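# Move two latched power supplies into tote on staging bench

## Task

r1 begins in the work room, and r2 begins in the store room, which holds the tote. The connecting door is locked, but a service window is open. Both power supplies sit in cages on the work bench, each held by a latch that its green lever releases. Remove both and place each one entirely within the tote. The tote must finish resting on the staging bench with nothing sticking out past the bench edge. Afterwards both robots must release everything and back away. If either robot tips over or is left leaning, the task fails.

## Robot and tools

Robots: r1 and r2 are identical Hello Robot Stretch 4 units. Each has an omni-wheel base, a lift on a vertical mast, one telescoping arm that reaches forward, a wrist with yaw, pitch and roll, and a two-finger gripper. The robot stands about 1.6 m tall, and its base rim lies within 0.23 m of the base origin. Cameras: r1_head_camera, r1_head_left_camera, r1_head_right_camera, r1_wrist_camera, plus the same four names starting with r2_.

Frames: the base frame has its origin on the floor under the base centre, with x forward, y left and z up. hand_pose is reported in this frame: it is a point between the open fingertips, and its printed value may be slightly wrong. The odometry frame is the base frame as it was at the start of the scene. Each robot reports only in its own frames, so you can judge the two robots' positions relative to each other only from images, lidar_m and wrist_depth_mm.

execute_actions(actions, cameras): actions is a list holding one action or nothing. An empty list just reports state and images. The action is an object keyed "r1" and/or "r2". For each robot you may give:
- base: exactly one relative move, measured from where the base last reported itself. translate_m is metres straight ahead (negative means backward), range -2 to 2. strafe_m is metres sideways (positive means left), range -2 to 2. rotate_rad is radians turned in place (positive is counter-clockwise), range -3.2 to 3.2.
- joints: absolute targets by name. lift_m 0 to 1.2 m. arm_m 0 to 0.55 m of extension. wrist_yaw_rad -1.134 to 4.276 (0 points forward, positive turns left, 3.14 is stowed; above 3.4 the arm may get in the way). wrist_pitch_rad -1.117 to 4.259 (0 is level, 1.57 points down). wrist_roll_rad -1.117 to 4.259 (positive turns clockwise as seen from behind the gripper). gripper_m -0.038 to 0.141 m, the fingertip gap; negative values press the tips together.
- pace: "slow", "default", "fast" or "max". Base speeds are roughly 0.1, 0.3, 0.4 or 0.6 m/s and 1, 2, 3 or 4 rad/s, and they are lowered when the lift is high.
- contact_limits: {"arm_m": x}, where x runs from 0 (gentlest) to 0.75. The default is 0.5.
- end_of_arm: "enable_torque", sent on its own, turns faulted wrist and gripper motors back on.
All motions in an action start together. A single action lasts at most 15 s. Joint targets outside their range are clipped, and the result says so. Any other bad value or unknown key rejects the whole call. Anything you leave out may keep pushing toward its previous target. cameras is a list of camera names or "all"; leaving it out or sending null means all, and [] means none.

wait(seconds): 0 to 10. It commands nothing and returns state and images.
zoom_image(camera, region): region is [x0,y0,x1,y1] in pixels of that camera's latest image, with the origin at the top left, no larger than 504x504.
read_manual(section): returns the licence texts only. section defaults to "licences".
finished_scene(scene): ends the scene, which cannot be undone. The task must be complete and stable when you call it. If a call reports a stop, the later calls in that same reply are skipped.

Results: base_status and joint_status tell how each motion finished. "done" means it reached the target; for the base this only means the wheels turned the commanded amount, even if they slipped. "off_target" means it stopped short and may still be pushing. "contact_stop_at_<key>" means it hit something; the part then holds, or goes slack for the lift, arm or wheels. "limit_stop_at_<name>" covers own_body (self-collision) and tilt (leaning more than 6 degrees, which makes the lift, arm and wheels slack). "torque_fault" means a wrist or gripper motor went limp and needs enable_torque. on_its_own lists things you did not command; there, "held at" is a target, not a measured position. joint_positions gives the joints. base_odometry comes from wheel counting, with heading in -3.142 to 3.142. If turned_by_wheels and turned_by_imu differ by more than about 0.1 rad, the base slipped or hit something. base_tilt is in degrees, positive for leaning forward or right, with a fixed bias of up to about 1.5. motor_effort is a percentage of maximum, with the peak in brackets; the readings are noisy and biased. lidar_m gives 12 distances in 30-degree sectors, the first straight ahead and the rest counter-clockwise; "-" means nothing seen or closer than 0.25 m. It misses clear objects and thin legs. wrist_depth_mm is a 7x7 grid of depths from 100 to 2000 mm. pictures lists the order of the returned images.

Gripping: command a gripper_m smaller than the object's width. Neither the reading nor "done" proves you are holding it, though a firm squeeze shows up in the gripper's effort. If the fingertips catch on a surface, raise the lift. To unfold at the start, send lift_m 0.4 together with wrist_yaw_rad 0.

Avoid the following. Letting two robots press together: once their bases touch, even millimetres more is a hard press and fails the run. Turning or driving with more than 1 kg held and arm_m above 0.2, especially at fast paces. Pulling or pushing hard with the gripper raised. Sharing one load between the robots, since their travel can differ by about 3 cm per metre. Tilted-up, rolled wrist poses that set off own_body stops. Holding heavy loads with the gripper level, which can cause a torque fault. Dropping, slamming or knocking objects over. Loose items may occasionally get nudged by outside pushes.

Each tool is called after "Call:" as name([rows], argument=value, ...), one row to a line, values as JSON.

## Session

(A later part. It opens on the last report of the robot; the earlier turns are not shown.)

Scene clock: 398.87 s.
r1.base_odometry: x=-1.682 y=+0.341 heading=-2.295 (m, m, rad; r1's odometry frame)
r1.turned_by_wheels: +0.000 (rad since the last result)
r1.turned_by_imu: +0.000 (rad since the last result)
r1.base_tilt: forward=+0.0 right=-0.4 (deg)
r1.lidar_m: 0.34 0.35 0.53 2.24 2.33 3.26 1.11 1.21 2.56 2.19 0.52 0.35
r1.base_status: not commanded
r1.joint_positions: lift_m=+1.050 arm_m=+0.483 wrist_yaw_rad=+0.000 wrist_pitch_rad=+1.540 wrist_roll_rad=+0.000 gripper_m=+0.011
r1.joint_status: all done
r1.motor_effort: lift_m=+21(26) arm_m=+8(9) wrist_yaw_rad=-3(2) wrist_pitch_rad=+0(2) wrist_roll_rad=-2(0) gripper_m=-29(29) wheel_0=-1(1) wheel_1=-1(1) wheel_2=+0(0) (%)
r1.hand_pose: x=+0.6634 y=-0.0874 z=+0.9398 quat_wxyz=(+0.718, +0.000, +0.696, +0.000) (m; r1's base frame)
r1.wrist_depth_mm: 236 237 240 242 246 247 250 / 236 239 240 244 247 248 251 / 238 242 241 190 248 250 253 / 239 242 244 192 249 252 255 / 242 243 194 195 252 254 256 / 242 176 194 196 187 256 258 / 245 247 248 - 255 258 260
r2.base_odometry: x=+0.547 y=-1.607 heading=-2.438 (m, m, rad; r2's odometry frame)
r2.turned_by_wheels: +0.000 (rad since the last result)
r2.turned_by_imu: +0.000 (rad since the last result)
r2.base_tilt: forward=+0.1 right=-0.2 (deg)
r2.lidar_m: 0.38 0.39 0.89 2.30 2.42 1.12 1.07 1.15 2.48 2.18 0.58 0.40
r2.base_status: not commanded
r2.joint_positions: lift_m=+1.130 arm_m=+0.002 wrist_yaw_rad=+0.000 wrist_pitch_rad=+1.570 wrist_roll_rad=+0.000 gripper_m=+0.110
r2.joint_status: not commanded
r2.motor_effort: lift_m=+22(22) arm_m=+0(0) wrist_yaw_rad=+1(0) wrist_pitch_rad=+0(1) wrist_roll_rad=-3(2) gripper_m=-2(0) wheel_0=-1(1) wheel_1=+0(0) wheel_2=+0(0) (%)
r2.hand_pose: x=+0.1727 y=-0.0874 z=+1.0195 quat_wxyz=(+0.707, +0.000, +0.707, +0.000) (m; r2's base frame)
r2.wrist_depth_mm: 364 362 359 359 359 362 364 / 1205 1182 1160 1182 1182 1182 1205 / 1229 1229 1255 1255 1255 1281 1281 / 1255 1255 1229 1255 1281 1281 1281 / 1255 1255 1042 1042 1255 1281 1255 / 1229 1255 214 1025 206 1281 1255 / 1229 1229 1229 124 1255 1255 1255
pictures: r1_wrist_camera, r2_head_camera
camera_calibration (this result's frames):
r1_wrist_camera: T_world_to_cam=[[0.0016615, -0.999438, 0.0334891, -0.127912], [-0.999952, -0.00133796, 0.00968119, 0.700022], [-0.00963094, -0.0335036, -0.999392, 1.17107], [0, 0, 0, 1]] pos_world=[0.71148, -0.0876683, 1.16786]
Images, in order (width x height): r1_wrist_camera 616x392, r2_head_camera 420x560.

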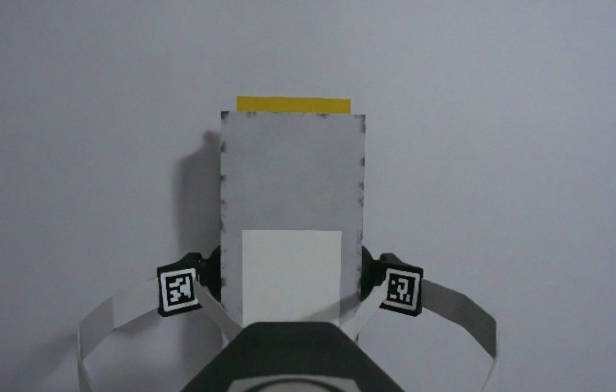

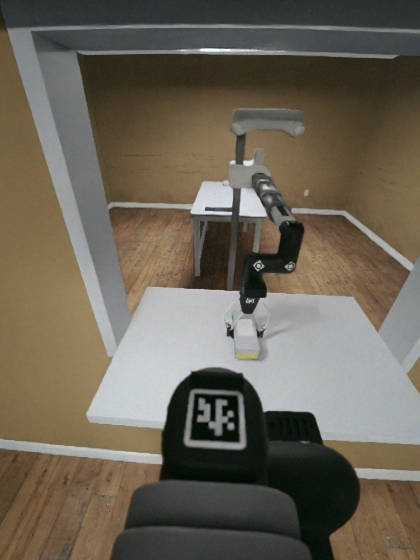

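Ledge depth is already ≈247. Release.

Call:
execute_actions([
  {"r1":{"joints":{"gripper_m":0.105},"pace":"default"}},
], cameras=[])

Call:
execute_actions([
  {"r1":{"joints":{"lift_m":1.11},"pace":"fast"}},
], cameras=[])

Call:
execute_actions([
  {"r1":{"base":{"translate_m":-0.3},"joints":{"arm_m":0.0},"pace":"fast"},"r2":{"joints":{"arm_m":0.2},"pace":"slow"}},
], cameras=["r1_head_left_camera"])

Scene clock: 400.80 s.
r1.base_odometry: x=-1.682 y=+0.341 heading=-2.295 (m, m, rad; r1's odometry frame)
r1.turned_by_wheels: +0.000 (rad since the last result)
r1.turned_by_imu: +0.000 (rad since the last result)
r1.base_tilt: forward=-0.1 right=-0.3 (deg)
r1.lidar_m: 0.35 0.37 0.53 2.25 2.35 3.28 1.12 1.20 2.59 2.17 0.52 0.37
r1.base_status: not commanded
r1.joint_positions: lift_m=+1.050 arm_m=+0.483 wrist_yaw_rad=+0.000 wrist_pitch_rad=+1.540 wrist_roll_rad=+0.000 gripper_m=+0.105
r1.joint_status: all done
r1.motor_effort: lift_m=+20(20) arm_m=+9(9) wrist_yaw_rad=-1(2) wrist_pitch_rad=-2(2) wrist_roll_rad=+0(0) gripper_m=+0(31) wheel_0=-1(1) wheel_1=-1(1) wheel_2=+0(0) (%)
r1.hand_pose: x=+0.6631 y=-0.0874 z=+0.9398 quat_wxyz=(+0.718, +0.000, +0.696, +0.000) (m; r1's base frame)
r1.wrist_depth_mm: 238 238 242 245 247 250 253 / 238 240 244 245 250 251 254 / 241 244 244 209 250 253 255 / 242 246 245 208 252 255 257 / 242 245 213 211 252 257 258 / 245 247 210 209 253 257 263 / 245 249 251 - 256 259 262
r2.base_odometry: x=+0.547 y=-1.607 heading=-2.438 (m, m, rad; r2's odometry frame)
r2.turned_by_wheels: +0.000 (rad since the last result)
r2.turned_by_imu: +0.000 (rad since the last result)
r2.base_tilt: forward=+0.2 right=-0.2 (deg)
r2.lidar_m: 0.36 0.40 0.89 2.29 2.44 1.15 1.08 1.17 2.52 2.16 0.57 0.40
r2.base_status: not commanded
r2.joint_positions: lift_m=+1.130 arm_m=+0.002 wrist_yaw_rad=+0.000 wrist_pitch_rad=+1.570 wrist_roll_rad=+0.000 gripper_m=+0.110
r2.joint_status: not commanded
r2.motor_effort: lift_m=+22(22) arm_m=+0(0) wrist_yaw_rad=+0(0) wrist_pitch_rad=-1(2) wrist_roll_rad=-2(5) gripper_m=-2(1) wheel_0=-1(1) wheel_1=+0(0) wheel_2=+0(0) (%)
r2.hand_pose: x=+0.1727 y=-0.0874 z=+1.0195 quat_wxyz=(+0.707, +0.000, +0.707, +0.000) (m; r2's base frame)
r2.wrist_depth_mm: 364 362 359 359 362 362 366 / 1205 1182 1182 1182 1182 1182 1205 / 1229 1255 1255 1229 1281 1255 1281 / 1229 1255 1255 1255 1255 1281 1255 / 1229 1229 1042 1025 1255 1229 1255 / 1229 1229 214 1042 205 1255 1281 / 1255 1229 1229 124 1255 1255 1281
pictures: none
No camera images: the call's "cameras" was empty. Leave "cameras" out to get every camera's image.

Scene clock: 401.77 s.
r1.base_odometry: x=-1.682 y=+0.341 heading=-2.295 (m, m, rad; r1's odometry frame)
r1.turned_by_wheels: +0.000 (rad since the last result)
r1.turned_by_imu: +0.000 (rad since the last result)
r1.base_tilt: forward=-0.1 right=-0.3 (deg)
r1.lidar_m: 0.33 0.38 0.53 2.25 2.36 3.28 1.10 1.19 2.56 2.16 0.50 0.36
r1.base_status: not commanded
r1.joint_positions: lift_m=+1.110 arm_m=+0.483 wrist_yaw_rad=+0.000 wrist_pitch_rad=+1.540 wrist_roll_rad=+0.000 gripper_m=+0.105
r1.joint_status: all done
r1.motor_effort: lift_m=+23(26) arm_m=+9(9) wrist_yaw_rad=-2(1) wrist_pitch_rad=-2(2) wrist_roll_rad=+0(0) gripper_m=+0(1) wheel_0=-1(1) wheel_1=-1(1) wheel_2=+0(0) (%)
r1.hand_pose: x=+0.6632 y=-0.0874 z=+0.9997 quat_wxyz=(+0.718, +0.000, +0.696, +0.000) (m; r1's base frame)
r1.wrist_depth_mm: 294 297 300 303 304 309 312 / 294 297 301 304 307 312 314 / 296 300 303 268 312 315 319 / 297 301 304 270 310 319 315 / 301 304 306 268 314 317 322 / 303 307 271 271 314 319 320 / 304 309 309 - 319 319 325
r2.base_odometry: x=+0.547 y=-1.607 heading=-2.438 (m, m, rad; r2's odometry frame)
r2.turned_by_wheels: +0.000 (rad since the last result)
r2.turned_by_imu: +0.000 (rad since the last result)
r2.base_tilt: forward=+0.1 right=-0.2 (deg)
r2.lidar_m: 0.37 0.41 0.90 2.30 2.43 1.12 1.09 1.17 2.51 2.17 0.56 0.39
r2.base_status: not commanded
r2.joint_positions: lift_m=+1.130 arm_m=+0.002 wrist_yaw_rad=+0.000 wrist_pitch_rad=+1.570 wrist_roll_rad=+0.000 gripper_m=+0.110
r2.joint_status: not commanded
r2.motor_effort: lift_m=+22(22) arm_m=-1(0) wrist_yaw_rad=+0(0) wrist_pitch_rad=-1(1) wrist_roll_rad=-5(2) gripper_m=-2(2) wheel_0=-1(1) wheel_1=+0(0) wheel_2=+0(0) (%)
r2.hand_pose: x=+0.1727 y=-0.0874 z=+1.0195 quat_wxyz=(+0.707, +0.000, +0.707, +0.000) (m; r2's base frame)
r2.wrist_depth_mm: 364 362 359 359 359 362 364 / 1229 1182 1182 1182 1182 1205 1205 / 1255 1255 1255 1255 1281 1281 1281 / 1255 1229 1229 1255 1255 1281 1281 / 1255 1255 1025 1042 1255 1281 1255 / 1229 1229 214 1025 205 1281 1255 / 1229 1229 1229 124 1255 1255 1229
pictures: none
No camera images: the call's "cameras" was empty. Leave "cameras" out to get every camera's image.

Scene clock: 405.03 s.
r1.base_odometry: x=-1.483 y=+0.566 heading=-2.295 (m, m, rad; r1's odometry frame)
r1.turned_by_wheels: +0.000 (rad since the last result)
r1.turned_by_imu: +0.000 (rad since the last result)
r1.base_tilt: forward=-0.1 right=-0.4 (deg)
r1.lidar_m: 0.63 0.68 1.28 2.25 2.33 0.84 0.82 0.90 2.58 2.49 1.24 0.67
r1.base_status: done
r1.joint_positions: lift_m=+1.110 arm_m=+0.002 wrist_yaw_rad=+0.000 wrist_pitch_rad=+1.540 wrist_roll_rad=+0.000 gripper_m=+0.105
r1.joint_status: all done
r1.motor_effort: lift_m=+22(23) arm_m=-9(6) wrist_yaw_rad=-1(1) wrist_pitch_rad=-2(2) wrist_roll_rad=+0(0) gripper_m=+0(0) wheel_0=+1(4) wheel_1=+2(4) wheel_2=-1(10) (%)
r1.hand_pose: x=+0.1821 y=-0.0874 z=+0.9997 quat_wxyz=(+0.718, +0.000, +0.696, +0.000) (m; r1's base frame)
r1.wrist_depth_mm: 1160 1182 1160 1205 1229 1205 1255 / 1160 1182 1182 1182 1229 1229 1205 / 1138 1182 1205 1160 1229 1229 1255 / 1160 1160 1205 1205 1229 1229 1281 / 1160 1182 991 1008 1205 1205 1255 / 1205 1182 1025 904 1229 1229 1281 / 1182 1205 1229 - 1255 1255 1281
r2.base_odometry: x=+0.547 y=-1.607 heading=-2.438 (m, m, rad; r2's odometry frame)
r2.turned_by_wheels: +0.000 (rad since the last result)
r2.turned_by_imu: +0.001 (rad since the last result)
r2.base_tilt: forward=+0.1 right=-0.2 (deg)
r2.lidar_m: 0.38 0.41 0.91 2.32 2.44 1.12 1.08 1.17 2.50 2.19 0.55 0.41
r2.base_status: not commanded
r2.joint_positions: lift_m=+1.130 arm_m=+0.199 wrist_yaw_rad=+0.000 wrist_pitch_rad=+1.570 wrist_roll_rad=+0.000 gripper_m=+0.110
r2.joint_status: all done
r2.motor_effort: lift_m=+22(22) arm_m=+7(6) wrist_yaw_rad=+0(0) wrist_pitch_rad=-1(2) wrist_roll_rad=-3(2) gripper_m=-1(2) wheel_0=-1(1) wheel_1=+0(0) wheel_2=+0(0) (%)
r2.hand_pose: x=+0.3697 y=-0.0874 z=+1.0195 quat_wxyz=(+0.707, +0.000, +0.707, +0.000) (m; r2's base frame)
r2.wrist_depth_mm: 332 330 332 334 338 338 340 / 330 332 332 334 336 338 340 / 329 332 332 334 334 338 338 / 329 330 330 332 334 338 336 / 1229 1229 1255 1255 1255 1281 1255 / 1229 1229 213 1025 205 1281 1281 / 1255 1229 1025 124 1255 1255 1255
pictures: r1_head_left_camera
Images, in order (width x height): r1_head_left_camera 420x672.

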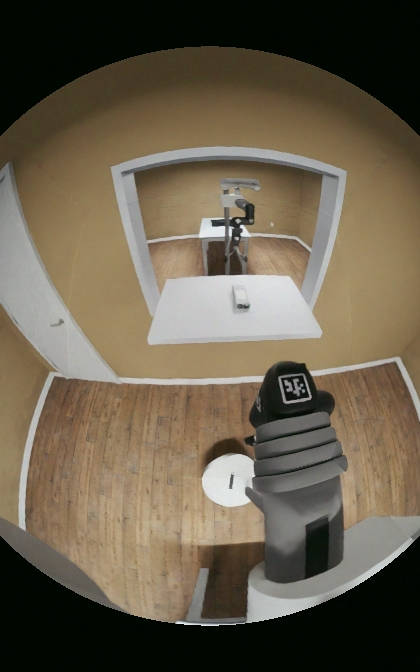

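Call:
execute_actions([
  {"r1":{"base":{"strafe_m":0.70},"joints":{"lift_m":0.45,"wrist_pitch_rad":0.31,"gripper_m":0.047},"pace":"fast"},"r2":{"joints":{"arm_m":0.46},"pace":"fast"}},
], cameras=["r2_wrist_camera"])

Scene clock: 408.73 s.
r1.base_odometry: x=-0.958 y=+0.102 heading=-2.295 (m, m, rad; r1's odometry frame)
r1.turned_by_wheels: +0.000 (rad since the last result)
r1.turned_by_imu: -0.001 (rad since the last result)
r1.base_tilt: forward=+0.0 right=-0.4 (deg)
r1.lidar_m: 0.88 0.91 1.26 1.54 1.66 2.29 1.69 0.95 1.23 3.17 0.95 0.71
r1.base_status: done
r1.joint_positions: lift_m=+0.450 arm_m=+0.002 wrist_yaw_rad=+0.000 wrist_pitch_rad=+0.312 wrist_roll_rad=+0.000 gripper_m=+0.047
r1.joint_status: all done
r1.motor_effort: lift_m=+18(19) arm_m=-8(9) wrist_yaw_rad=-2(0) wrist_pitch_rad=-8(9) wrist_roll_rad=+0(2) gripper_m=-3(3) wheel_0=+0(9) wheel_1=-1(9) wheel_2=-1(1) (%)
r1.hand_pose: x=+0.4479 y=-0.0874 z=+0.5398 quat_wxyz=(+0.988, +0.000, +0.156, +0.000) (m; r1's base frame)
r1.wrist_depth_mm: 585 574 580 591 585 591 597 / 609 609 621 621 621 621 621 / 627 654 647 654 654 661 661 / 661 691 691 699 699 699 707 / 715 741 715 732 723 741 759 / 750 778 213 768 198 809 809 / 768 788 809 - 820 820 831
r2.base_odometry: x=+0.547 y=-1.607 heading=-2.438 (m, m, rad; r2's odometry frame)
r2.turned_by_wheels: +0.000 (rad since the last result)
r2.turned_by_imu: +0.001 (rad since the last result)
r2.base_tilt: forward=+0.1 right=-0.2 (deg)
r2.lidar_m: 0.38 0.39 0.91 2.32 2.42 1.13 1.07 1.16 2.51 2.20 0.56 0.40
r2.base_status: not commanded
r2.joint_positions: lift_m=+1.130 arm_m=+0.459 wrist_yaw_rad=+0.000 wrist_pitch_rad=+1.570 wrist_roll_rad=+0.000 gripper_m=+0.110
r2.joint_status: all done
r2.motor_effort: lift_m=+22(22) arm_m=+8(5) wrist_yaw_rad=+0(1) wrist_pitch_rad=+0(0) wrist_roll_rad=-1(3) gripper_m=+0(2) wheel_0=-1(1) wheel_1=+0(0) wheel_2=+0(0) (%)
r2.hand_pose: x=+0.6299 y=-0.0874 z=+1.0195 quat_wxyz=(+0.707, +0.000, +0.707, +0.000) (m; r2's base frame)
r2.wrist_depth_mm: 332 330 334 334 338 338 340 / 330 330 334 293 338 338 340 / 329 330 332 293 334 336 336 / 327 329 330 291 332 334 336 / 327 327 330 290 332 334 334 / 327 327 214 290 205 332 334 / 325 327 327 124 332 330 334
pictures: r2_wrist_camera
camera_calibration (this result's frames):
r2_wrist_camera: T_world_to_cam=[[-0.0354289, -0.999294, 0.012468, -0.0821755], [-0.999368, 0.0353883, -0.00346642, 0.698497], [0.00302275, -0.0125829, -0.999916, 1.24915], [0, 0, 0, 1]] pos_world=[0.691368, -0.0911181, 1.2525]
Images, in order (width x height): r2_wrist_camera 616x392.

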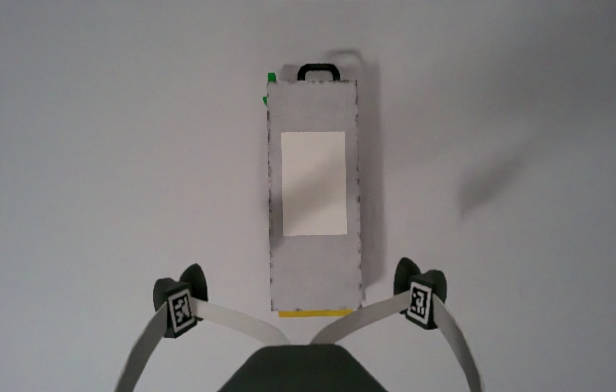

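Call:
execute_actions([
  {"r1":{"base":{"translate_m":-0.97},"joints":{"lift_m":0.74},"pace":"max"},"r2":{"base":{"strafe_m":-0.010},"joints":{"arm_m":0.52,"lift_m":1.05,"gripper_m":0.095},"pace":"default"}},
], cameras=["r2_wrist_camera"])

Call:
execute_actions([
  {"r1":{"base":{"rotate_rad":-1.5},"pace":"fast"},"r2":{"joints":{"gripper_m":0.0},"pace":"default"}},
], cameras=["r2_wrist_camera","r1_wrist_camera","r1_head_camera"])

Scene clock: 412.33 s.
r1.base_odometry: x=-0.316 y=+0.828 heading=-2.295 (m, m, rad; r1's odometry frame)
r1.turned_by_wheels: +0.000 (rad since the last result)
r1.turned_by_imu: -0.001 (rad since the last result)
r1.base_tilt: forward=+0.0 right=-0.4 (deg)
r1.lidar_m: 1.64 1.87 1.63 1.54 1.62 2.30 2.43 0.57 0.43 0.40 0.43 1.68
r1.base_status: done
r1.joint_positions: lift_m=+0.740 arm_m=+0.002 wrist_yaw_rad=+0.000 wrist_pitch_rad=+0.312 wrist_roll_rad=+0.000 gripper_m=+0.047
r1.joint_status: all done
r1.motor_effort: lift_m=+22(25) arm_m=-8(8) wrist_yaw_rad=-2(1) wrist_pitch_rad=-7(8) wrist_roll_rad=-1(0) gripper_m=-4(5) wheel_0=+2(4) wheel_1=+0(5) wheel_2=+0(12) (%)
r1.hand_pose: x=+0.4479 y=-0.0875 z=+0.8295 quat_wxyz=(+0.988, +0.000, +0.155, +0.000) (m; r1's base frame)
r1.wrist_depth_mm: 1430 1397 1430 1430 - - 1464 / 1464 1430 1499 1537 1537 1576 1537 / 1576 1576 1576 1661 1618 1661 1661 / 1661 1661 1661 1708 1756 1661 1756 / 1661 1756 1708 1756 1808 1756 1863 / 1336 1336 213 1366 199 1464 1499 / 1138 1138 1182 - 1205 1205 1229
r2.base_odometry: x=+0.541 y=-1.599 heading=-2.438 (m, m, rad; r2's odometry frame)
r2.turned_by_wheels: +0.000 (rad since the last result)
r2.turned_by_imu: +0.001 (rad since the last result)
r2.base_tilt: forward=+0.1 right=-0.2 (deg)
r2.lidar_m: 0.39 0.38 0.90 2.33 2.43 1.11 1.07 1.17 2.48 2.16 0.56 0.37
r2.base_status: done
r2.joint_positions: lift_m=+1.050 arm_m=+0.519 wrist_yaw_rad=+0.000 wrist_pitch_rad=+1.570 wrist_roll_rad=+0.000 gripper_m=+0.095
r2.joint_status: all done
r2.motor_effort: lift_m=+17(21) arm_m=+7(10) wrist_yaw_rad=+0(0) wrist_pitch_rad=+0(0) wrist_roll_rad=-3(3) gripper_m=-1(1) wheel_0=+4(11) wheel_1=-3(6) wheel_2=+0(1) (%)
r2.hand_pose: x=+0.6898 y=-0.0874 z=+0.9400 quat_wxyz=(+0.707, +0.000, +0.707, +0.000) (m; r2's base frame)
r2.wrist_depth_mm: 251 252 253 254 255 256 258 / 250 251 252 254 255 256 257 / 250 250 252 213 254 255 256 / 249 250 251 211 253 255 255 / 248 249 250 212 253 254 255 / 248 248 201 211 201 252 254 / 246 247 249 122 250 252 253
pictures: r2_wrist_camera
camera_calibration (this result's frames):
r2_wrist_camera: T_world_to_cam=[[-0.035515, -0.999291, 0.0124739, -0.0790062], [-0.999365, 0.0354764, -0.00330249, 0.757965], [0.00285762, -0.0125832, -0.999917, 1.16953], [0, 0, 0, 1]] pos_world=[0.751336, -0.0911236, 1.17292]
Images, in order (width x height): r2_wrist_camera 616x392.

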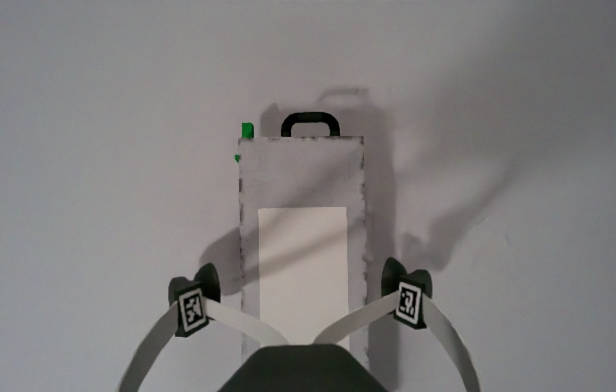

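Scene clock: 414.20 s.
r1.base_odometry: x=-0.316 y=+0.828 heading=+2.488 (m, m, rad; r1's odometry frame)
r1.turned_by_wheels: -1.500 (rad since the last result)
r1.turned_by_imu: -1.518 (rad since the last result)
r1.base_tilt: forward=-0.1 right=-0.3 (deg)
r1.lidar_m: 0.40 2.46 1.67 1.65 1.98 1.60 1.56 1.70 2.52 1.27 0.56 0.41
r1.base_status: done
r1.joint_positions: lift_m=+0.740 arm_m=+0.002 wrist_yaw_rad=+0.000 wrist_pitch_rad=+0.312 wrist_roll_rad=+0.000 gripper_m=+0.047
r1.joint_status: not commanded
r1.motor_effort: lift_m=+21(21) arm_m=-9(9) wrist_yaw_rad=-1(2) wrist_pitch_rad=-7(7) wrist_roll_rad=-1(1) gripper_m=-4(3) wheel_0=+2(3) wheel_1=-1(8) wheel_2=+0(6) (%)
r1.hand_pose: x=+0.4479 y=-0.0874 z=+0.8295 quat_wxyz=(+0.988, +0.000, +0.155, +0.000) (m; r1's base frame)
r1.wrist_depth_mm: - - - - - - - / - - - - - - - / - - - 603 820 854 - / - - 488 500 508 521 530 / 1708 349 342 362 370 373 375 / 276 274 213 274 198 290 291 / 232 228 238 - 240 237 241
r2.base_odometry: x=+0.541 y=-1.599 heading=-2.438 (m, m, rad; r2's odometry frame)
r2.turned_by_wheels: +0.000 (rad since the last result)
r2.turned_by_imu: +0.000 (rad since the last result)
r2.base_tilt: forward=+0.1 right=-0.2 (deg)
r2.lidar_m: 0.38 0.41 0.90 2.33 2.47 1.15 1.07 1.15 2.46 2.19 0.57 0.37
r2.base_status: not commanded
r2.joint_positions: lift_m=+1.050 arm_m=+0.519 wrist_yaw_rad=+0.000 wrist_pitch_rad=+1.570 wrist_roll_rad=+0.000 gripper_m=+0.001
r2.joint_status: all done
r2.motor_effort: lift_m=+20(20) arm_m=+8(8) wrist_yaw_rad=+0(0) wrist_pitch_rad=+0(1) wrist_roll_rad=-1(1) gripper_m=-25(24) wheel_0=+4(4) wheel_1=-3(3) wheel_2=+0(0) (%)
r2.hand_pose: x=+0.6898 y=-0.0874 z=+0.9397 quat_wxyz=(+0.707, +0.000, +0.707, +0.000) (m; r2's base frame)
r2.wrist_depth_mm: 249 250 251 252 253 254 254 / 248 249 250 251 252 254 254 / 247 249 249 193 252 253 253 / 247 248 248 192 251 252 253 / 247 247 248 191 249 251 252 / 246 246 191 190 183 251 251 / 246 246 247 148 249 250 252
pictures: r1_head_camera, r1_wrist_camera, r2_wrist_camera
camera_calibration (this result's frames):
r1_wrist_camera: T_world_to_cam=[[-0.0311417, -0.999436, 0.0125434, -0.0918127], [-0.345565, -0.00100979, -0.938394, 0.979017], [0.937878, -0.0335578, -0.345338, 0.0918371], [0, 0, 0, 1]] pos_world=[0.249322, -0.0876905, 0.95157]
r2_wrist_camera: T_world_to_cam=[[-0.0355151, -0.999291, 0.0124739, -0.0790021], [-0.999365, 0.0354765, -0.00330154, 0.757984], [0.00285667, -0.0125832, -0.999917, 1.16926], [0, 0, 0, 1]] pos_world=[0.751357, -0.0911236, 1.17265]
Images, in order (width x height): r1_head_camera 420x560, r1_wrist_camera 616x392, r2_wrist_camera 616x392.

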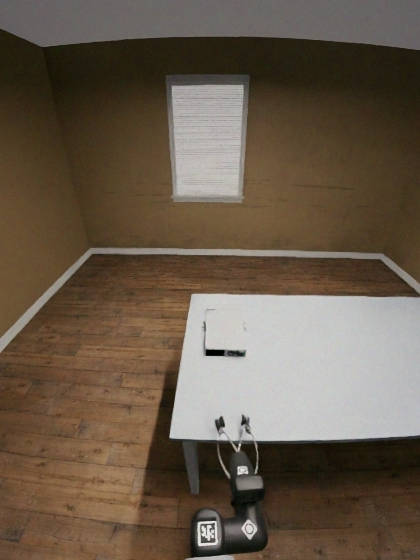

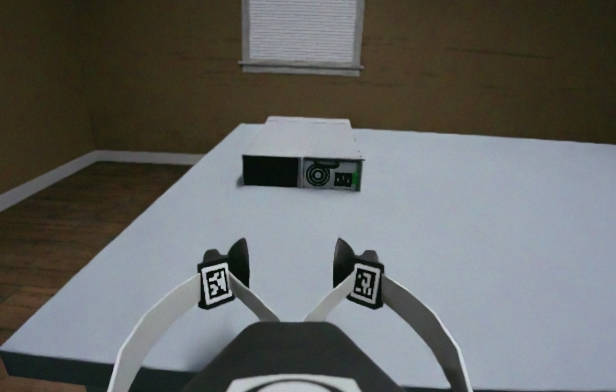

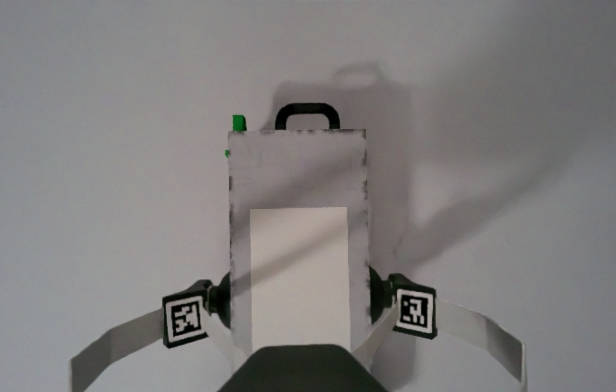

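Call:
zoom_image(camera="r1_wrist_camera", region=[230, 100, 380, 200])

Region (230, 100, 380, 200) of r1_wrist_camera's 616x392 image, scaled by 3.360.

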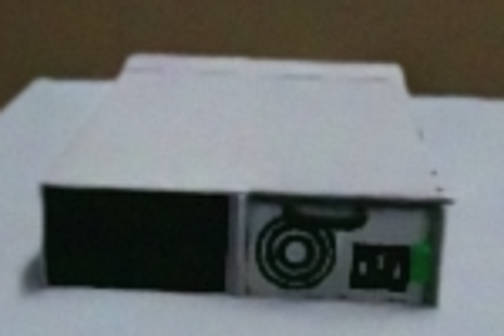

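Call:
execute_actions([
  {"r1":{"base":{"rotate_rad":-0.074},"joints":{"wrist_yaw_rad":0.17,"wrist_roll_rad":0.25,"lift_m":0.7195,"gripper_m":0.04,"arm_m":0.12},"pace":"default"},"r2":{"joints":{"lift_m":1.075},"pace":"default"}},
], cameras=[])

Call:
execute_actions([
  {"r1":{"base":{"strafe_m":-0.036},"joints":{"arm_m":0.22},"pace":"default"},"r2":{"joints":{"arm_m":0.03},"pace":"fast"}},
], cameras=["r1_wrist_camera"])

Scene clock: 416.00 s.
r1.base_odometry: x=-0.316 y=+0.828 heading=+2.414 (m, m, rad; r1's odometry frame)
r1.turned_by_wheels: -0.074 (rad since the last result)
r1.turned_by_imu: -0.075 (rad since the last result)
r1.base_tilt: forward=-0.1 right=-0.3 (deg)
r1.lidar_m: 0.41 0.44 1.70 1.66 1.87 1.62 1.56 1.64 2.29 2.43 0.54 0.42
r1.base_status: done
r1.joint_positions: lift_m=+0.720 arm_m=+0.118 wrist_yaw_rad=+0.170 wrist_pitch_rad=+0.312 wrist_roll_rad=+0.250 gripper_m=+0.040
r1.joint_status: all done
r1.motor_effort: lift_m=+17(21) arm_m=+9(6) wrist_yaw_rad=-4(2) wrist_pitch_rad=-7(7) wrist_roll_rad=+2(3) gripper_m=-4(1) wheel_0=+2(4) wheel_1=-1(6) wheel_2=-1(5) (%)
r1.hand_pose: x=+0.5747 y=-0.0397 z=+0.8094 quat_wxyz=(+0.978, +0.109, +0.164, +0.064) (m; r1's base frame)
r1.wrist_depth_mm: - - - - - - - / - - - - - - 676 / - - - 466 492 480 436 / - - 466 397 375 343 315 / - - 345 310 286 267 253 / 1756 287 196 243 195 216 206 / 1366 228 230 - 197 181 179
r2.base_odometry: x=+0.541 y=-1.599 heading=-2.438 (m, m, rad; r2's odometry frame)
r2.turned_by_wheels: +0.000 (rad since the last result)
r2.turned_by_imu: +0.000 (rad since the last result)
r2.base_tilt: forward=+0.2 right=-0.3 (deg)
r2.lidar_m: 0.38 0.41 0.88 2.31 2.44 1.14 1.08 1.15 2.49 2.19 0.57 0.39
r2.base_status: not commanded
r2.joint_positions: lift_m=+1.074 arm_m=+0.519 wrist_yaw_rad=+0.000 wrist_pitch_rad=+1.570 wrist_roll_rad=+0.000 gripper_m=+0.001
r2.joint_status: all done
r2.motor_effort: lift_m=+27(28) arm_m=+7(8) wrist_yaw_rad=-1(0) wrist_pitch_rad=-1(1) wrist_roll_rad=-2(2) gripper_m=-25(25) wheel_0=+4(4) wheel_1=-3(3) wheel_2=+0(0) (%)
r2.hand_pose: x=+0.6898 y=-0.0874 z=+0.9642 quat_wxyz=(+0.707, +0.000, +0.707, +0.000) (m; r2's base frame)
r2.wrist_depth_mm: 273 274 274 276 278 278 278 / 272 273 276 276 277 278 278 / 272 273 273 193 278 277 278 / 272 272 273 192 274 276 277 / 270 271 272 191 276 276 277 / 270 270 190 190 183 276 277 / 268 270 270 148 272 273 276
pictures: none
No camera images: the call's "cameras" was empty. Leave "cameras" out to get every camera's image.

Scene clock: 418.10 s.
r1.base_odometry: x=-0.292 y=+0.855 heading=+2.414 (m, m, rad; r1's odometry frame)
r1.turned_by_wheels: +0.000 (rad since the last result)
r1.turned_by_imu: +0.000 (rad since the last result)
r1.base_tilt: forward=-0.1 right=-0.3 (deg)
r1.lidar_m: 0.39 0.44 1.75 1.69 1.92 1.63 1.57 1.62 2.29 2.41 0.60 0.43
r1.base_status: done
r1.joint_positions: lift_m=+0.720 arm_m=+0.218 wrist_yaw_rad=+0.170 wrist_pitch_rad=+0.312 wrist_roll_rad=+0.250 gripper_m=+0.040
r1.joint_status: all done
r1.motor_effort: lift_m=+17(17) arm_m=+9(9) wrist_yaw_rad=-3(0) wrist_pitch_rad=-6(6) wrist_roll_rad=+0(3) gripper_m=-3(3) wheel_0=-1(5) wheel_1=+2(9) wheel_2=+0(1) (%)
r1.hand_pose: x=+0.6747 y=-0.0397 z=+0.8094 quat_wxyz=(+0.978, +0.109, +0.164, +0.064) (m; r1's base frame)
r1.wrist_depth_mm: - - - - - - - / - - - - - - - / - - - 469 544 477 436 / - - 355 306 370 340 315 / - 397 329 300 285 265 252 / 1708 286 196 242 195 216 205 / 249 228 229 - 196 181 177
r2.base_odometry: x=+0.541 y=-1.599 heading=-2.438 (m, m, rad; r2's odometry frame)
r2.turned_by_wheels: +0.000 (rad since the last result)
r2.turned_by_imu: +0.001 (rad since the last result)
r2.base_tilt: forward=+0.1 right=-0.2 (deg)
r2.lidar_m: 0.29 0.40 0.89 2.34 2.44 1.12 1.07 1.16 2.48 2.17 0.57 0.30
r2.base_status: not commanded
r2.joint_positions: lift_m=+1.074 arm_m=+0.031 wrist_yaw_rad=+0.000 wrist_pitch_rad=+1.570 wrist_roll_rad=+0.000 gripper_m=+0.001
r2.joint_status: all done
r2.motor_effort: lift_m=+27(27) arm_m=-7(4) wrist_yaw_rad=+1(1) wrist_pitch_rad=-1(3) wrist_roll_rad=-2(3) gripper_m=-26(25) wheel_0=+4(4) wheel_1=-3(3) wheel_2=+0(0) (%)
r2.hand_pose: x=+0.2023 y=-0.0874 z=+0.9642 quat_wxyz=(+0.707, +0.000, +0.707, +0.000) (m; r2's base frame)
r2.wrist_depth_mm: 303 301 301 301 301 303 306 / 1118 1118 1118 1098 1118 1118 1138 / 1182 1182 1205 193 1205 1205 1205 / 1205 1205 1205 192 1182 1205 1229 / 1182 1182 976 191 1205 1205 1229 / 1160 1160 190 191 183 1205 1182 / 1160 1182 1182 148 1182 1182 1205
pictures: r1_wrist_camera
camera_calibration (this result's frames):
r1_wrist_camera: T_world_to_cam=[[0.058675, -0.973172, -0.222473, 0.0938867], [-0.3729, 0.185359, -0.909169, 1.04075], [0.926014, 0.136306, -0.35202, -0.106125], [0, 0, 0, 1]] pos_world=[0.480858, -0.0870778, 0.929742]
Images, in order (width x height): r1_wrist_camera 616x392.

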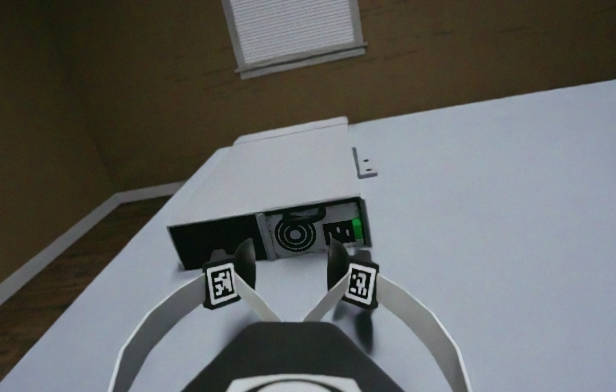

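Call:
execute_actions([
  {"r1":{"base":{"strafe_m":-0.008},"joints":{"arm_m":0.252},"pace":"default"},"r2":{"base":{"rotate_rad":-3.11},"pace":"default"}},
], cameras=["r1_wrist_camera","r2_head_camera"])

Call:
zoom_image(camera="r1_wrist_camera", region=[220, 210, 410, 320])

Scene clock: 421.83 s.
r1.base_odometry: x=-0.286 y=+0.861 heading=+2.414 (m, m, rad; r1's odometry frame)
r1.turned_by_wheels: +0.000 (rad since the last result)
r1.turned_by_imu: +0.001 (rad since the last result)
r1.base_tilt: forward=-0.1 right=-0.4 (deg)
r1.lidar_m: 0.41 0.42 1.77 1.70 1.95 1.63 1.57 1.64 2.29 2.39 0.58 0.41
r1.base_status: done
r1.joint_positions: lift_m=+0.720 arm_m=+0.250 wrist_yaw_rad=+0.170 wrist_pitch_rad=+0.312 wrist_roll_rad=+0.250 gripper_m=+0.040
r1.joint_status: all done
r1.motor_effort: lift_m=+17(17) arm_m=+9(6) wrist_yaw_rad=-1(2) wrist_pitch_rad=-7(6) wrist_roll_rad=+1(2) gripper_m=-3(4) wheel_0=+0(5) wheel_1=+0(6) wheel_2=+0(1) (%)
r1.hand_pose: x=+0.7067 y=-0.0397 z=+0.8094 quat_wxyz=(+0.978, +0.109, +0.164, +0.064) (m; r1's base frame)
r1.wrist_depth_mm: - - - - - - - / - - - - - - - / - - - 480 549 477 433 / - - 349 304 377 342 317 / - 359 277 266 278 265 251 / 1708 287 196 243 196 216 205 / 249 228 228 - 196 181 178
r2.base_odometry: x=+0.541 y=-1.600 heading=+0.736 (m, m, rad; r2's odometry frame)
r2.turned_by_wheels: -3.109 (rad since the last result)
r2.turned_by_imu: -3.136 (rad since the last result)
r2.base_tilt: forward=+0.1 right=-0.2 (deg)
r2.lidar_m: 1.09 1.17 2.44 1.90 0.54 0.39 0.37 0.48 0.99 2.34 2.51 0.33
r2.base_status: done
r2.joint_positions: lift_m=+1.074 arm_m=+0.031 wrist_yaw_rad=+0.000 wrist_pitch_rad=+1.570 wrist_roll_rad=+0.000 gripper_m=+0.001
r2.joint_status: not commanded
r2.motor_effort: lift_m=+26(27) arm_m=-7(8) wrist_yaw_rad=+0(1) wrist_pitch_rad=+0(1) wrist_roll_rad=-1(3) gripper_m=-25(25) wheel_0=+4(8) wheel_1=+3(8) wheel_2=+3(7) (%)
r2.hand_pose: x=+0.2024 y=-0.0874 z=+0.9642 quat_wxyz=(+0.707, +0.000, +0.707, +0.000) (m; r2's base frame)
r2.wrist_depth_mm: 1182 1182 1205 1205 1182 1229 1229 / 1205 1182 1205 1205 1205 1205 1229 / 1182 1182 1205 193 1229 1205 1229 / 1182 1205 1182 192 1182 1205 1229 / 1182 1205 976 191 1205 1205 1182 / 1182 1182 190 190 183 1182 1205 / 1182 1182 1182 149 1182 1205 1182
pictures: r1_wrist_camera, r2_head_camera
camera_calibration (this result's frames):
r1_wrist_camera: T_world_to_cam=[[0.0586456, -0.973173, -0.222473, 0.092022], [-0.372894, 0.18537, -0.909169, 1.05267], [0.926019, 0.136278, -0.35202, -0.135755], [0, 0, 0, 1]] pos_world=[0.512851, -0.0870806, 0.929742]
Images, in order (width x height): r1_wrist_camera 616x392, r2_head_camera 420x560.

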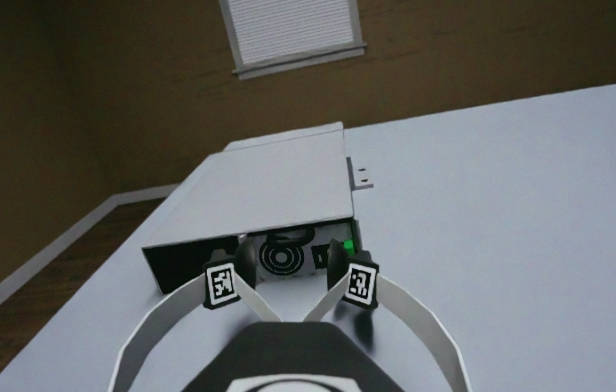

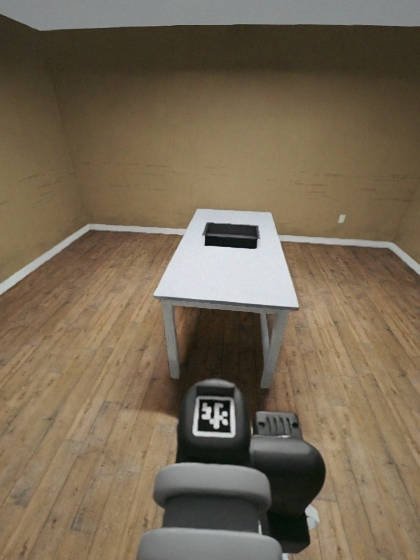

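Region (220, 210, 410, 320) of r1_wrist_camera's 616x392 image, scaled by 2.653; it fills the top 292 rows of this view, and the rest is white.

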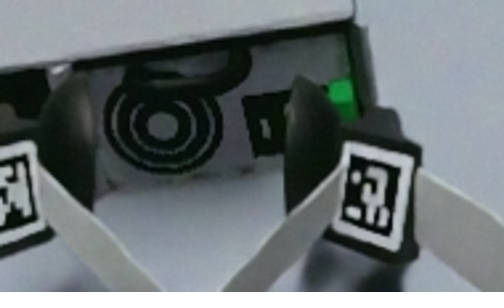

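Call:
execute_actions([
  {"r1":{"base":{"strafe_m":-0.002},"joints":{"arm_m":0.266},"pace":"slow","contact_limits":{"arm_m":0.25}},"r2":{"base":{"strafe_m":-0.72},"joints":{"lift_m":0.6},"pace":"fast"}},
], cameras=["r1_wrist_camera"])

Call:
zoom_image(camera="r1_wrist_camera", region=[220, 210, 410, 320])

Scene clock: 425.57 s.
r1.base_odometry: x=-0.285 y=+0.862 heading=+2.414 (m, m, rad; r1's odometry frame)
r1.turned_by_wheels: +0.000 (rad since the last result)
r1.turned_by_imu: +0.000 (rad since the last result)
r1.base_tilt: forward=+0.0 right=-0.3 (deg)
r1.lidar_m: 0.42 0.43 1.75 1.67 1.96 1.63 1.58 1.66 2.30 2.39 0.60 0.43
r1.base_status: done
r1.joint_positions: lift_m=+0.720 arm_m=+0.264 wrist_yaw_rad=+0.170 wrist_pitch_rad=+0.312 wrist_roll_rad=+0.250 gripper_m=+0.040
r1.joint_status: all done
r1.motor_effort: lift_m=+17(17) arm_m=+9(9) wrist_yaw_rad=-1(1) wrist_pitch_rad=-6(8) wrist_roll_rad=+0(1) gripper_m=-4(2) wheel_0=+0(6) wheel_1=+0(0) wheel_2=+0(0) (%)
r1.contact_limits: arm_m 0.25
r1.hand_pose: x=+0.7207 y=-0.0397 z=+0.8094 quat_wxyz=(+0.978, +0.109, +0.164, +0.064) (m; r1's base frame)
r1.wrist_depth_mm: - - - - - - - / - - - - - - - / - - - 480 554 477 436 / - - 345 306 379 340 314 / - 349 264 254 281 265 250 / 1661 285 196 241 196 216 205 / 249 227 228 - 196 181 178
r2.base_odometry: x=+1.024 y=-2.133 heading=+0.736 (m, m, rad; r2's odometry frame)
r2.turned_by_wheels: +0.000 (rad since the last result)
r2.turned_by_imu: +0.000 (rad since the last result)
r2.base_tilt: forward=+0.1 right=-0.3 (deg)
r2.lidar_m: 1.17 1.11 3.17 2.04 0.61 0.56 0.64 0.69 1.04 1.62 1.71 2.50
r2.base_status: done
r2.joint_positions: lift_m=+0.600 arm_m=+0.031 wrist_yaw_rad=+0.000 wrist_pitch_rad=+1.570 wrist_roll_rad=+0.000 gripper_m=+0.001
r2.joint_status: all done
r2.motor_effort: lift_m=+21(24) arm_m=-8(8) wrist_yaw_rad=+0(0) wrist_pitch_rad=+0(1) wrist_roll_rad=-2(4) gripper_m=-25(25) wheel_0=+2(13) wheel_1=+0(11) wheel_2=-1(0) (%)
r2.hand_pose: x=+0.2024 y=-0.0874 z=+0.4897 quat_wxyz=(+0.707, +0.000, +0.707, +0.000) (m; r2's base frame)
r2.wrist_depth_mm: 715 715 715 732 732 732 732 / 715 723 715 732 723 732 741 / 715 715 715 193 732 732 723 / 707 707 715 192 723 732 732 / 707 715 500 191 723 723 723 / 699 508 190 191 183 715 723 / 699 496 496 148 715 715 723
pictures: r1_wrist_camera
camera_calibration (this result's frames):
r1_wrist_camera: T_world_to_cam=[[0.0586397, -0.973174, -0.222473, 0.0912056], [-0.372893, 0.185372, -0.909169, 1.05788], [0.926019, 0.136272, -0.35202, -0.148687], [0, 0, 0, 1]] pos_world=[0.526816, -0.0870811, 0.929742]
Images, in order (width x height): r1_wrist_camera 616x392.

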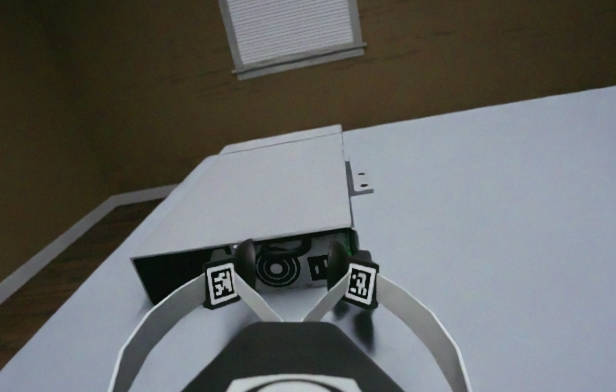

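Region (220, 210, 410, 320) of r1_wrist_camera's 616x392 image, scaled by 2.653; it fills the top 292 rows of this view, and the rest is white.

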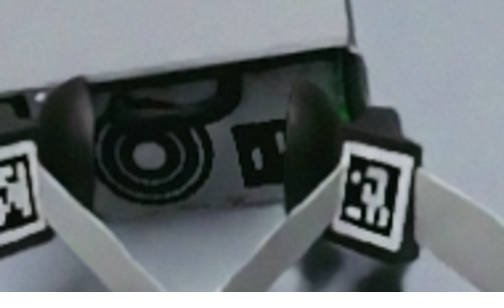

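Call:
execute_actions(actions=[], cameras=["r1_wrist_camera","r2_head_camera"])

Scene clock: 426.30 s.
r1.base_odometry: x=-0.285 y=+0.862 heading=+2.414 (m, m, rad; r1's odometry frame)
r1.turned_by_wheels: +0.000 (rad since the last result)
r1.turned_by_imu: +0.000 (rad since the last result)
r1.base_tilt: forward=-0.1 right=-0.4 (deg)
r1.lidar_m: 0.39 0.43 1.74 1.70 1.91 1.63 1.57 1.64 2.27 2.41 0.61 0.41
r1.base_status: done
r1.joint_positions: lift_m=+0.720 arm_m=+0.264 wrist_yaw_rad=+0.170 wrist_pitch_rad=+0.312 wrist_roll_rad=+0.250 gripper_m=+0.040
r1.joint_status: all done
r1.motor_effort: lift_m=+17(17) arm_m=+9(9) wrist_yaw_rad=-1(1) wrist_pitch_rad=-7(8) wrist_roll_rad=-1(1) gripper_m=-2(2) wheel_0=+0(6) wheel_1=+0(0) wheel_2=+0(0) (%)
r1.contact_limits: arm_m 0.25
r1.hand_pose: x=+0.7207 y=-0.0397 z=+0.8094 quat_wxyz=(+0.978, +0.109, +0.164, +0.064) (m; r1's base frame)
r1.wrist_depth_mm: - - - - - - - / - - - - - - - / - - - 480 554 473 433 / - - 347 306 382 343 317 / - 347 263 253 282 265 251 / 1708 282 196 242 195 216 204 / 248 229 229 - 196 180 177
r2.base_odometry: x=+1.024 y=-2.133 heading=+0.736 (m, m, rad; r2's odometry frame)
r2.turned_by_wheels: +0.000 (rad since the last result)
r2.turned_by_imu: +0.000 (rad since the last result)
r2.base_tilt: forward=+0.1 right=-0.2 (deg)
r2.lidar_m: 1.17 1.12 3.18 2.08 0.58 0.56 0.65 0.70 1.04 1.62 1.71 2.48
r2.base_status: done
r2.joint_positions: lift_m=+0.600 arm_m=+0.031 wrist_yaw_rad=+0.000 wrist_pitch_rad=+1.570 wrist_roll_rad=+0.000 gripper_m=+0.001
r2.joint_status: all done
r2.motor_effort: lift_m=+21(24) arm_m=-7(8) wrist_yaw_rad=+0(0) wrist_pitch_rad=-1(1) wrist_roll_rad=-3(4) gripper_m=-25(25) wheel_0=+2(13) wheel_1=+0(11) wheel_2=+0(0) (%)
r2.hand_pose: x=+0.2024 y=-0.0874 z=+0.4897 quat_wxyz=(+0.707, +0.000, +0.707, +0.000) (m; r2's base frame)
r2.wrist_depth_mm: 715 723 723 723 723 732 732 / 707 715 715 732 723 732 732 / 715 715 715 193 715 732 723 / 707 715 715 192 732 732 723 / 707 707 504 191 723 723 723 / 707 508 190 191 183 723 723 / 699 496 496 148 715 723 723
pictures: r1_wrist_camera, r2_head_camera
camera_calibration (this result's frames):
r1_wrist_camera: T_world_to_cam=[[0.0586396, -0.973174, -0.222473, 0.0912057], [-0.372893, 0.185372, -0.909169, 1.05788], [0.926019, 0.136272, -0.35202, -0.148687], [0, 0, 0, 1]] pos_world=[0.526816, -0.0870811, 0.929742]
Images, in order (width x height): r1_wrist_camera 616x392, r2_head_camera 420x560.

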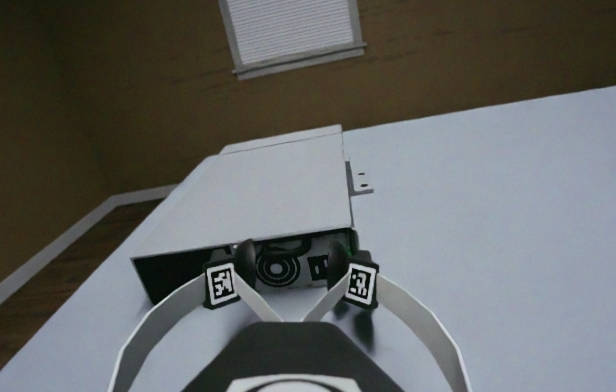

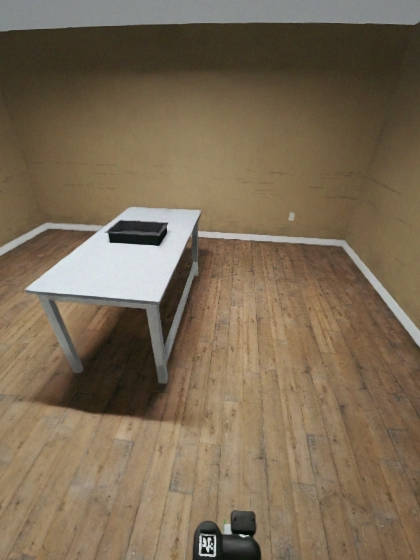

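Call:
execute_actions([
  {"r1":{"joints":{"arm_m":0.273},"pace":"slow","contact_limits":{"arm_m":0.25}},"r2":{"base":{"rotate_rad":-0.035}}},
], cameras=["r1_wrist_camera"])

Call:
zoom_image(camera="r1_wrist_camera", region=[200, 200, 420, 340])

Scene clock: 427.50 s.
r1.base_odometry: x=-0.285 y=+0.862 heading=+2.414 (m, m, rad; r1's odometry frame)
r1.turned_by_wheels: +0.000 (rad since the last result)
r1.turned_by_imu: +0.000 (rad since the last result)
r1.base_tilt: forward=+0.0 right=-0.4 (deg)
r1.lidar_m: 0.41 0.43 1.74 1.72 1.93 1.64 1.56 1.64 2.30 2.40 0.59 0.43
r1.base_status: not commanded
r1.joint_positions: lift_m=+0.720 arm_m=+0.271 wrist_yaw_rad=+0.171 wrist_pitch_rad=+0.312 wrist_roll_rad=+0.250 gripper_m=+0.040
r1.joint_status: all done
r1.motor_effort: lift_m=+17(17) arm_m=+9(7) wrist_yaw_rad=-5(5) wrist_pitch_rad=-6(6) wrist_roll_rad=-1(3) gripper_m=-2(4) wheel_0=+0(0) wheel_1=+0(0) wheel_2=+0(0) (%)
r1.contact_limits: arm_m 0.25
r1.hand_pose: x=+0.7277 y=-0.0394 z=+0.8094 quat_wxyz=(+0.978, +0.109, +0.164, +0.065) (m; r1's base frame)
r1.wrist_depth_mm: - - - - - - - / - - - - - - - / - - - 480 559 473 436 / - - 343 306 379 338 315 / - 351 257 248 281 265 251 / 1708 281 196 233 194 216 206 / 249 227 229 - 194 181 178
r2.base_odometry: x=+1.024 y=-2.133 heading=+0.701 (m, m, rad; r2's odometry frame)
r2.turned_by_wheels: -0.035 (rad since the last result)
r2.turned_by_imu: -0.035 (rad since the last result)
r2.base_tilt: forward=+0.1 right=-0.2 (deg)
r2.lidar_m: 1.31 1.10 1.57 2.24 0.59 0.57 0.65 0.69 0.98 1.61 1.72 2.42
r2.base_status: done
r2.joint_positions: lift_m=+0.600 arm_m=+0.031 wrist_yaw_rad=+0.000 wrist_pitch_rad=+1.570 wrist_roll_rad=+0.000 gripper_m=+0.001
r2.joint_status: not commanded
r2.motor_effort: lift_m=+21(21) arm_m=-8(7) wrist_yaw_rad=+1(0) wrist_pitch_rad=-1(1) wrist_roll_rad=-1(3) gripper_m=-24(25) wheel_0=+2(7) wheel_1=+0(4) wheel_2=+2(7) (%)
r2.hand_pose: x=+0.2024 y=-0.0874 z=+0.4897 quat_wxyz=(+0.707, +0.000, +0.707, +0.000) (m; r2's base frame)
r2.wrist_depth_mm: 715 723 723 723 723 723 732 / 715 723 723 732 723 723 732 / 715 715 715 193 723 732 732 / 715 715 715 192 715 732 723 / 707 715 504 191 723 723 723 / 707 508 190 191 183 723 723 / 699 500 496 148 723 715 715
pictures: r1_wrist_camera
camera_calibration (this result's frames):
r1_wrist_camera: T_world_to_cam=[[0.0598013, -0.9731, -0.222486, 0.0902959], [-0.373116, 0.184938, -0.909166, 1.06057], [0.925855, 0.137382, -0.35202, -0.155045], [0, 0, 0, 1]] pos_world=[0.533864, -0.0869721, 0.929742]
Images, in order (width x height): r1_wrist_camera 616x392.

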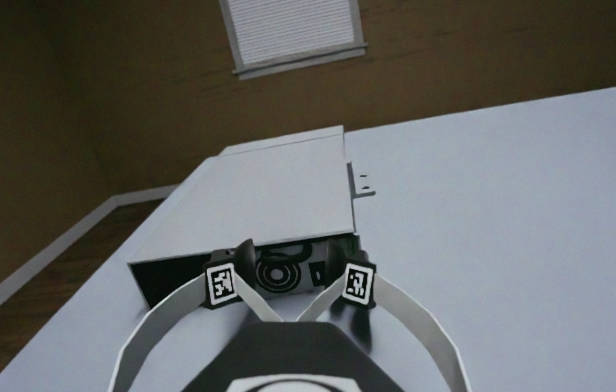

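Region (200, 200, 420, 340) of r1_wrist_camera's 616x392 image, scaled by 2.291; it fills the top 321 rows of this view, and the rest is white.

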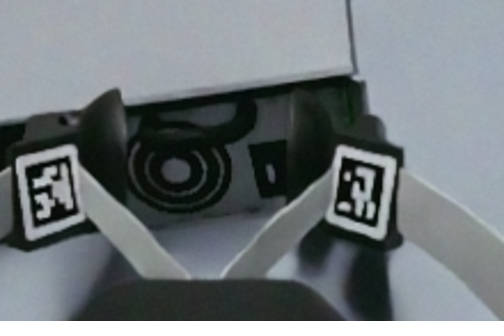

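Call:
execute_actions([
  {"r1":{"joints":{"arm_m":0.277,"gripper_m":0.033},"pace":"slow","contact_limits":{"arm_m":0.25}},"r2":{"base":{"translate_m":1.84},"joints":{"lift_m":1.03},"pace":"fast"}},
], cameras=["r1_wrist_camera","r2_head_left_camera"])

Call:
zoom_image(camera="r1_wrist_camera", region=[200, 200, 420, 340])

Scene clock: 433.57 s.
r1.base_odometry: x=-0.285 y=+0.862 heading=+2.414 (m, m, rad; r1's odometry frame)
r1.turned_by_wheels: +0.000 (rad since the last result)
r1.turned_by_imu: +0.001 (rad since the last result)
r1.base_tilt: forward=-0.1 right=-0.4 (deg)
r1.lidar_m: 0.41 0.42 1.76 1.70 1.94 1.63 1.57 1.63 2.30 2.37 0.59 0.39
r1.base_status: not commanded
r1.joint_positions: lift_m=+0.720 arm_m=+0.275 wrist_yaw_rad=+0.169 wrist_pitch_rad=+0.313 wrist_roll_rad=+0.250 gripper_m=+0.033
r1.joint_status: all done
r1.motor_effort: lift_m=+17(17) arm_m=+11(13) wrist_yaw_rad=+3(5) wrist_pitch_rad=-11(10) wrist_roll_rad=-1(1) gripper_m=-2(3) wheel_0=+0(0) wheel_1=+0(0) wheel_2=+0(0) (%)
r1.contact_limits: arm_m 0.25
r1.hand_pose: x=+0.7312 y=-0.0400 z=+0.8091 quat_wxyz=(+0.978, +0.110, +0.165, +0.063) (m; r1's base frame)
r1.wrist_depth_mm: - - - - - - - / - - - - - - - / - - - 473 544 477 430 / - - 345 304 377 340 312 / - 347 257 246 283 264 251 / 1708 277 188 241 191 216 204 / 248 227 228 - 194 180 178
r2.base_odometry: x=+2.430 y=-0.946 heading=+0.701 (m, m, rad; r2's odometry frame)
r2.turned_by_wheels: +0.000 (rad since the last result)
r2.turned_by_imu: +0.005 (rad since the last result)
r2.base_tilt: forward=+0.2 right=-0.2 (deg)
r2.lidar_m: 1.79 0.40 0.31 0.29 0.30 0.45 2.48 2.36 1.75 1.66 1.78 1.86
r2.base_status: done
r2.joint_positions: lift_m=+1.029 arm_m=+0.031 wrist_yaw_rad=+0.000 wrist_pitch_rad=+1.570 wrist_roll_rad=+0.000 gripper_m=+0.001
r2.joint_status: all done
r2.motor_effort: lift_m=+26(29) arm_m=-7(8) wrist_yaw_rad=+0(1) wrist_pitch_rad=-1(3) wrist_roll_rad=-2(2) gripper_m=-25(25) wheel_0=+3(10) wheel_1=+0(9) wheel_2=+0(16) (%)
r2.hand_pose: x=+0.2023 y=-0.0874 z=+0.9192 quat_wxyz=(+0.707, +0.000, +0.707, +0.000) (m; r2's base frame)
r2.wrist_depth_mm: 1138 1160 1160 1160 1160 1160 1160 / 1160 1138 1138 1182 1182 1182 1160 / 1138 1160 1160 193 1182 1160 1182 / 1138 1160 1138 191 1160 1160 1182 / 1138 1138 931 191 1160 1160 1160 / 1138 1118 190 191 183 1182 1182 / 1118 1008 1138 148 1160 1138 1160
pictures: r1_wrist_camera, r2_head_left_camera
camera_calibration (this result's frames):
r1_wrist_camera: T_world_to_cam=[[0.0572561, -0.97328, -0.222369, 0.0911046], [-0.373681, 0.185651, -0.908788, 1.06186], [0.925789, 0.135129, -0.353066, -0.157508], [0, 0, 0, 1]] pos_world=[0.5374, -0.0871825, 0.929658]
Images, in order (width x height): r1_wrist_camera 616x392, r2_head_left_camera 420x672.

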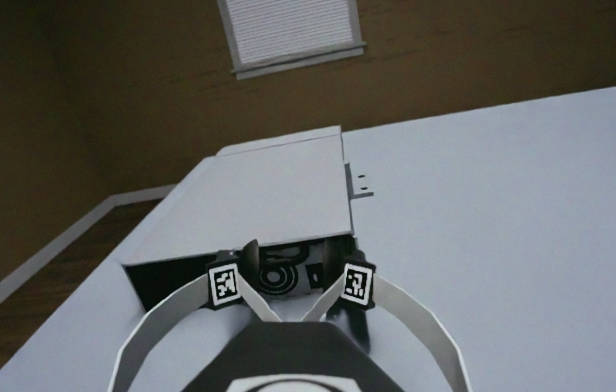

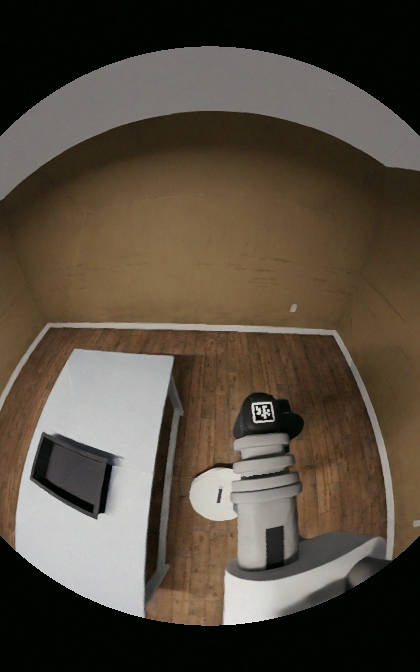

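Region (200, 200, 420, 340) of r1_wrist_camera's 616x392 image, scaled by 2.291; it fills the top 321 rows of this view, and the rest is white.

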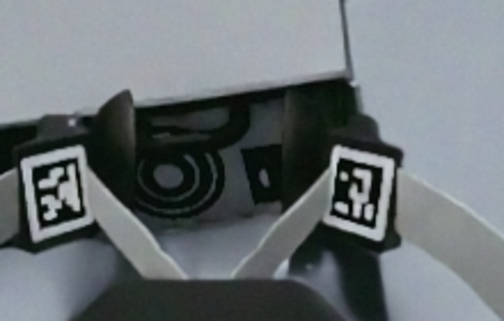

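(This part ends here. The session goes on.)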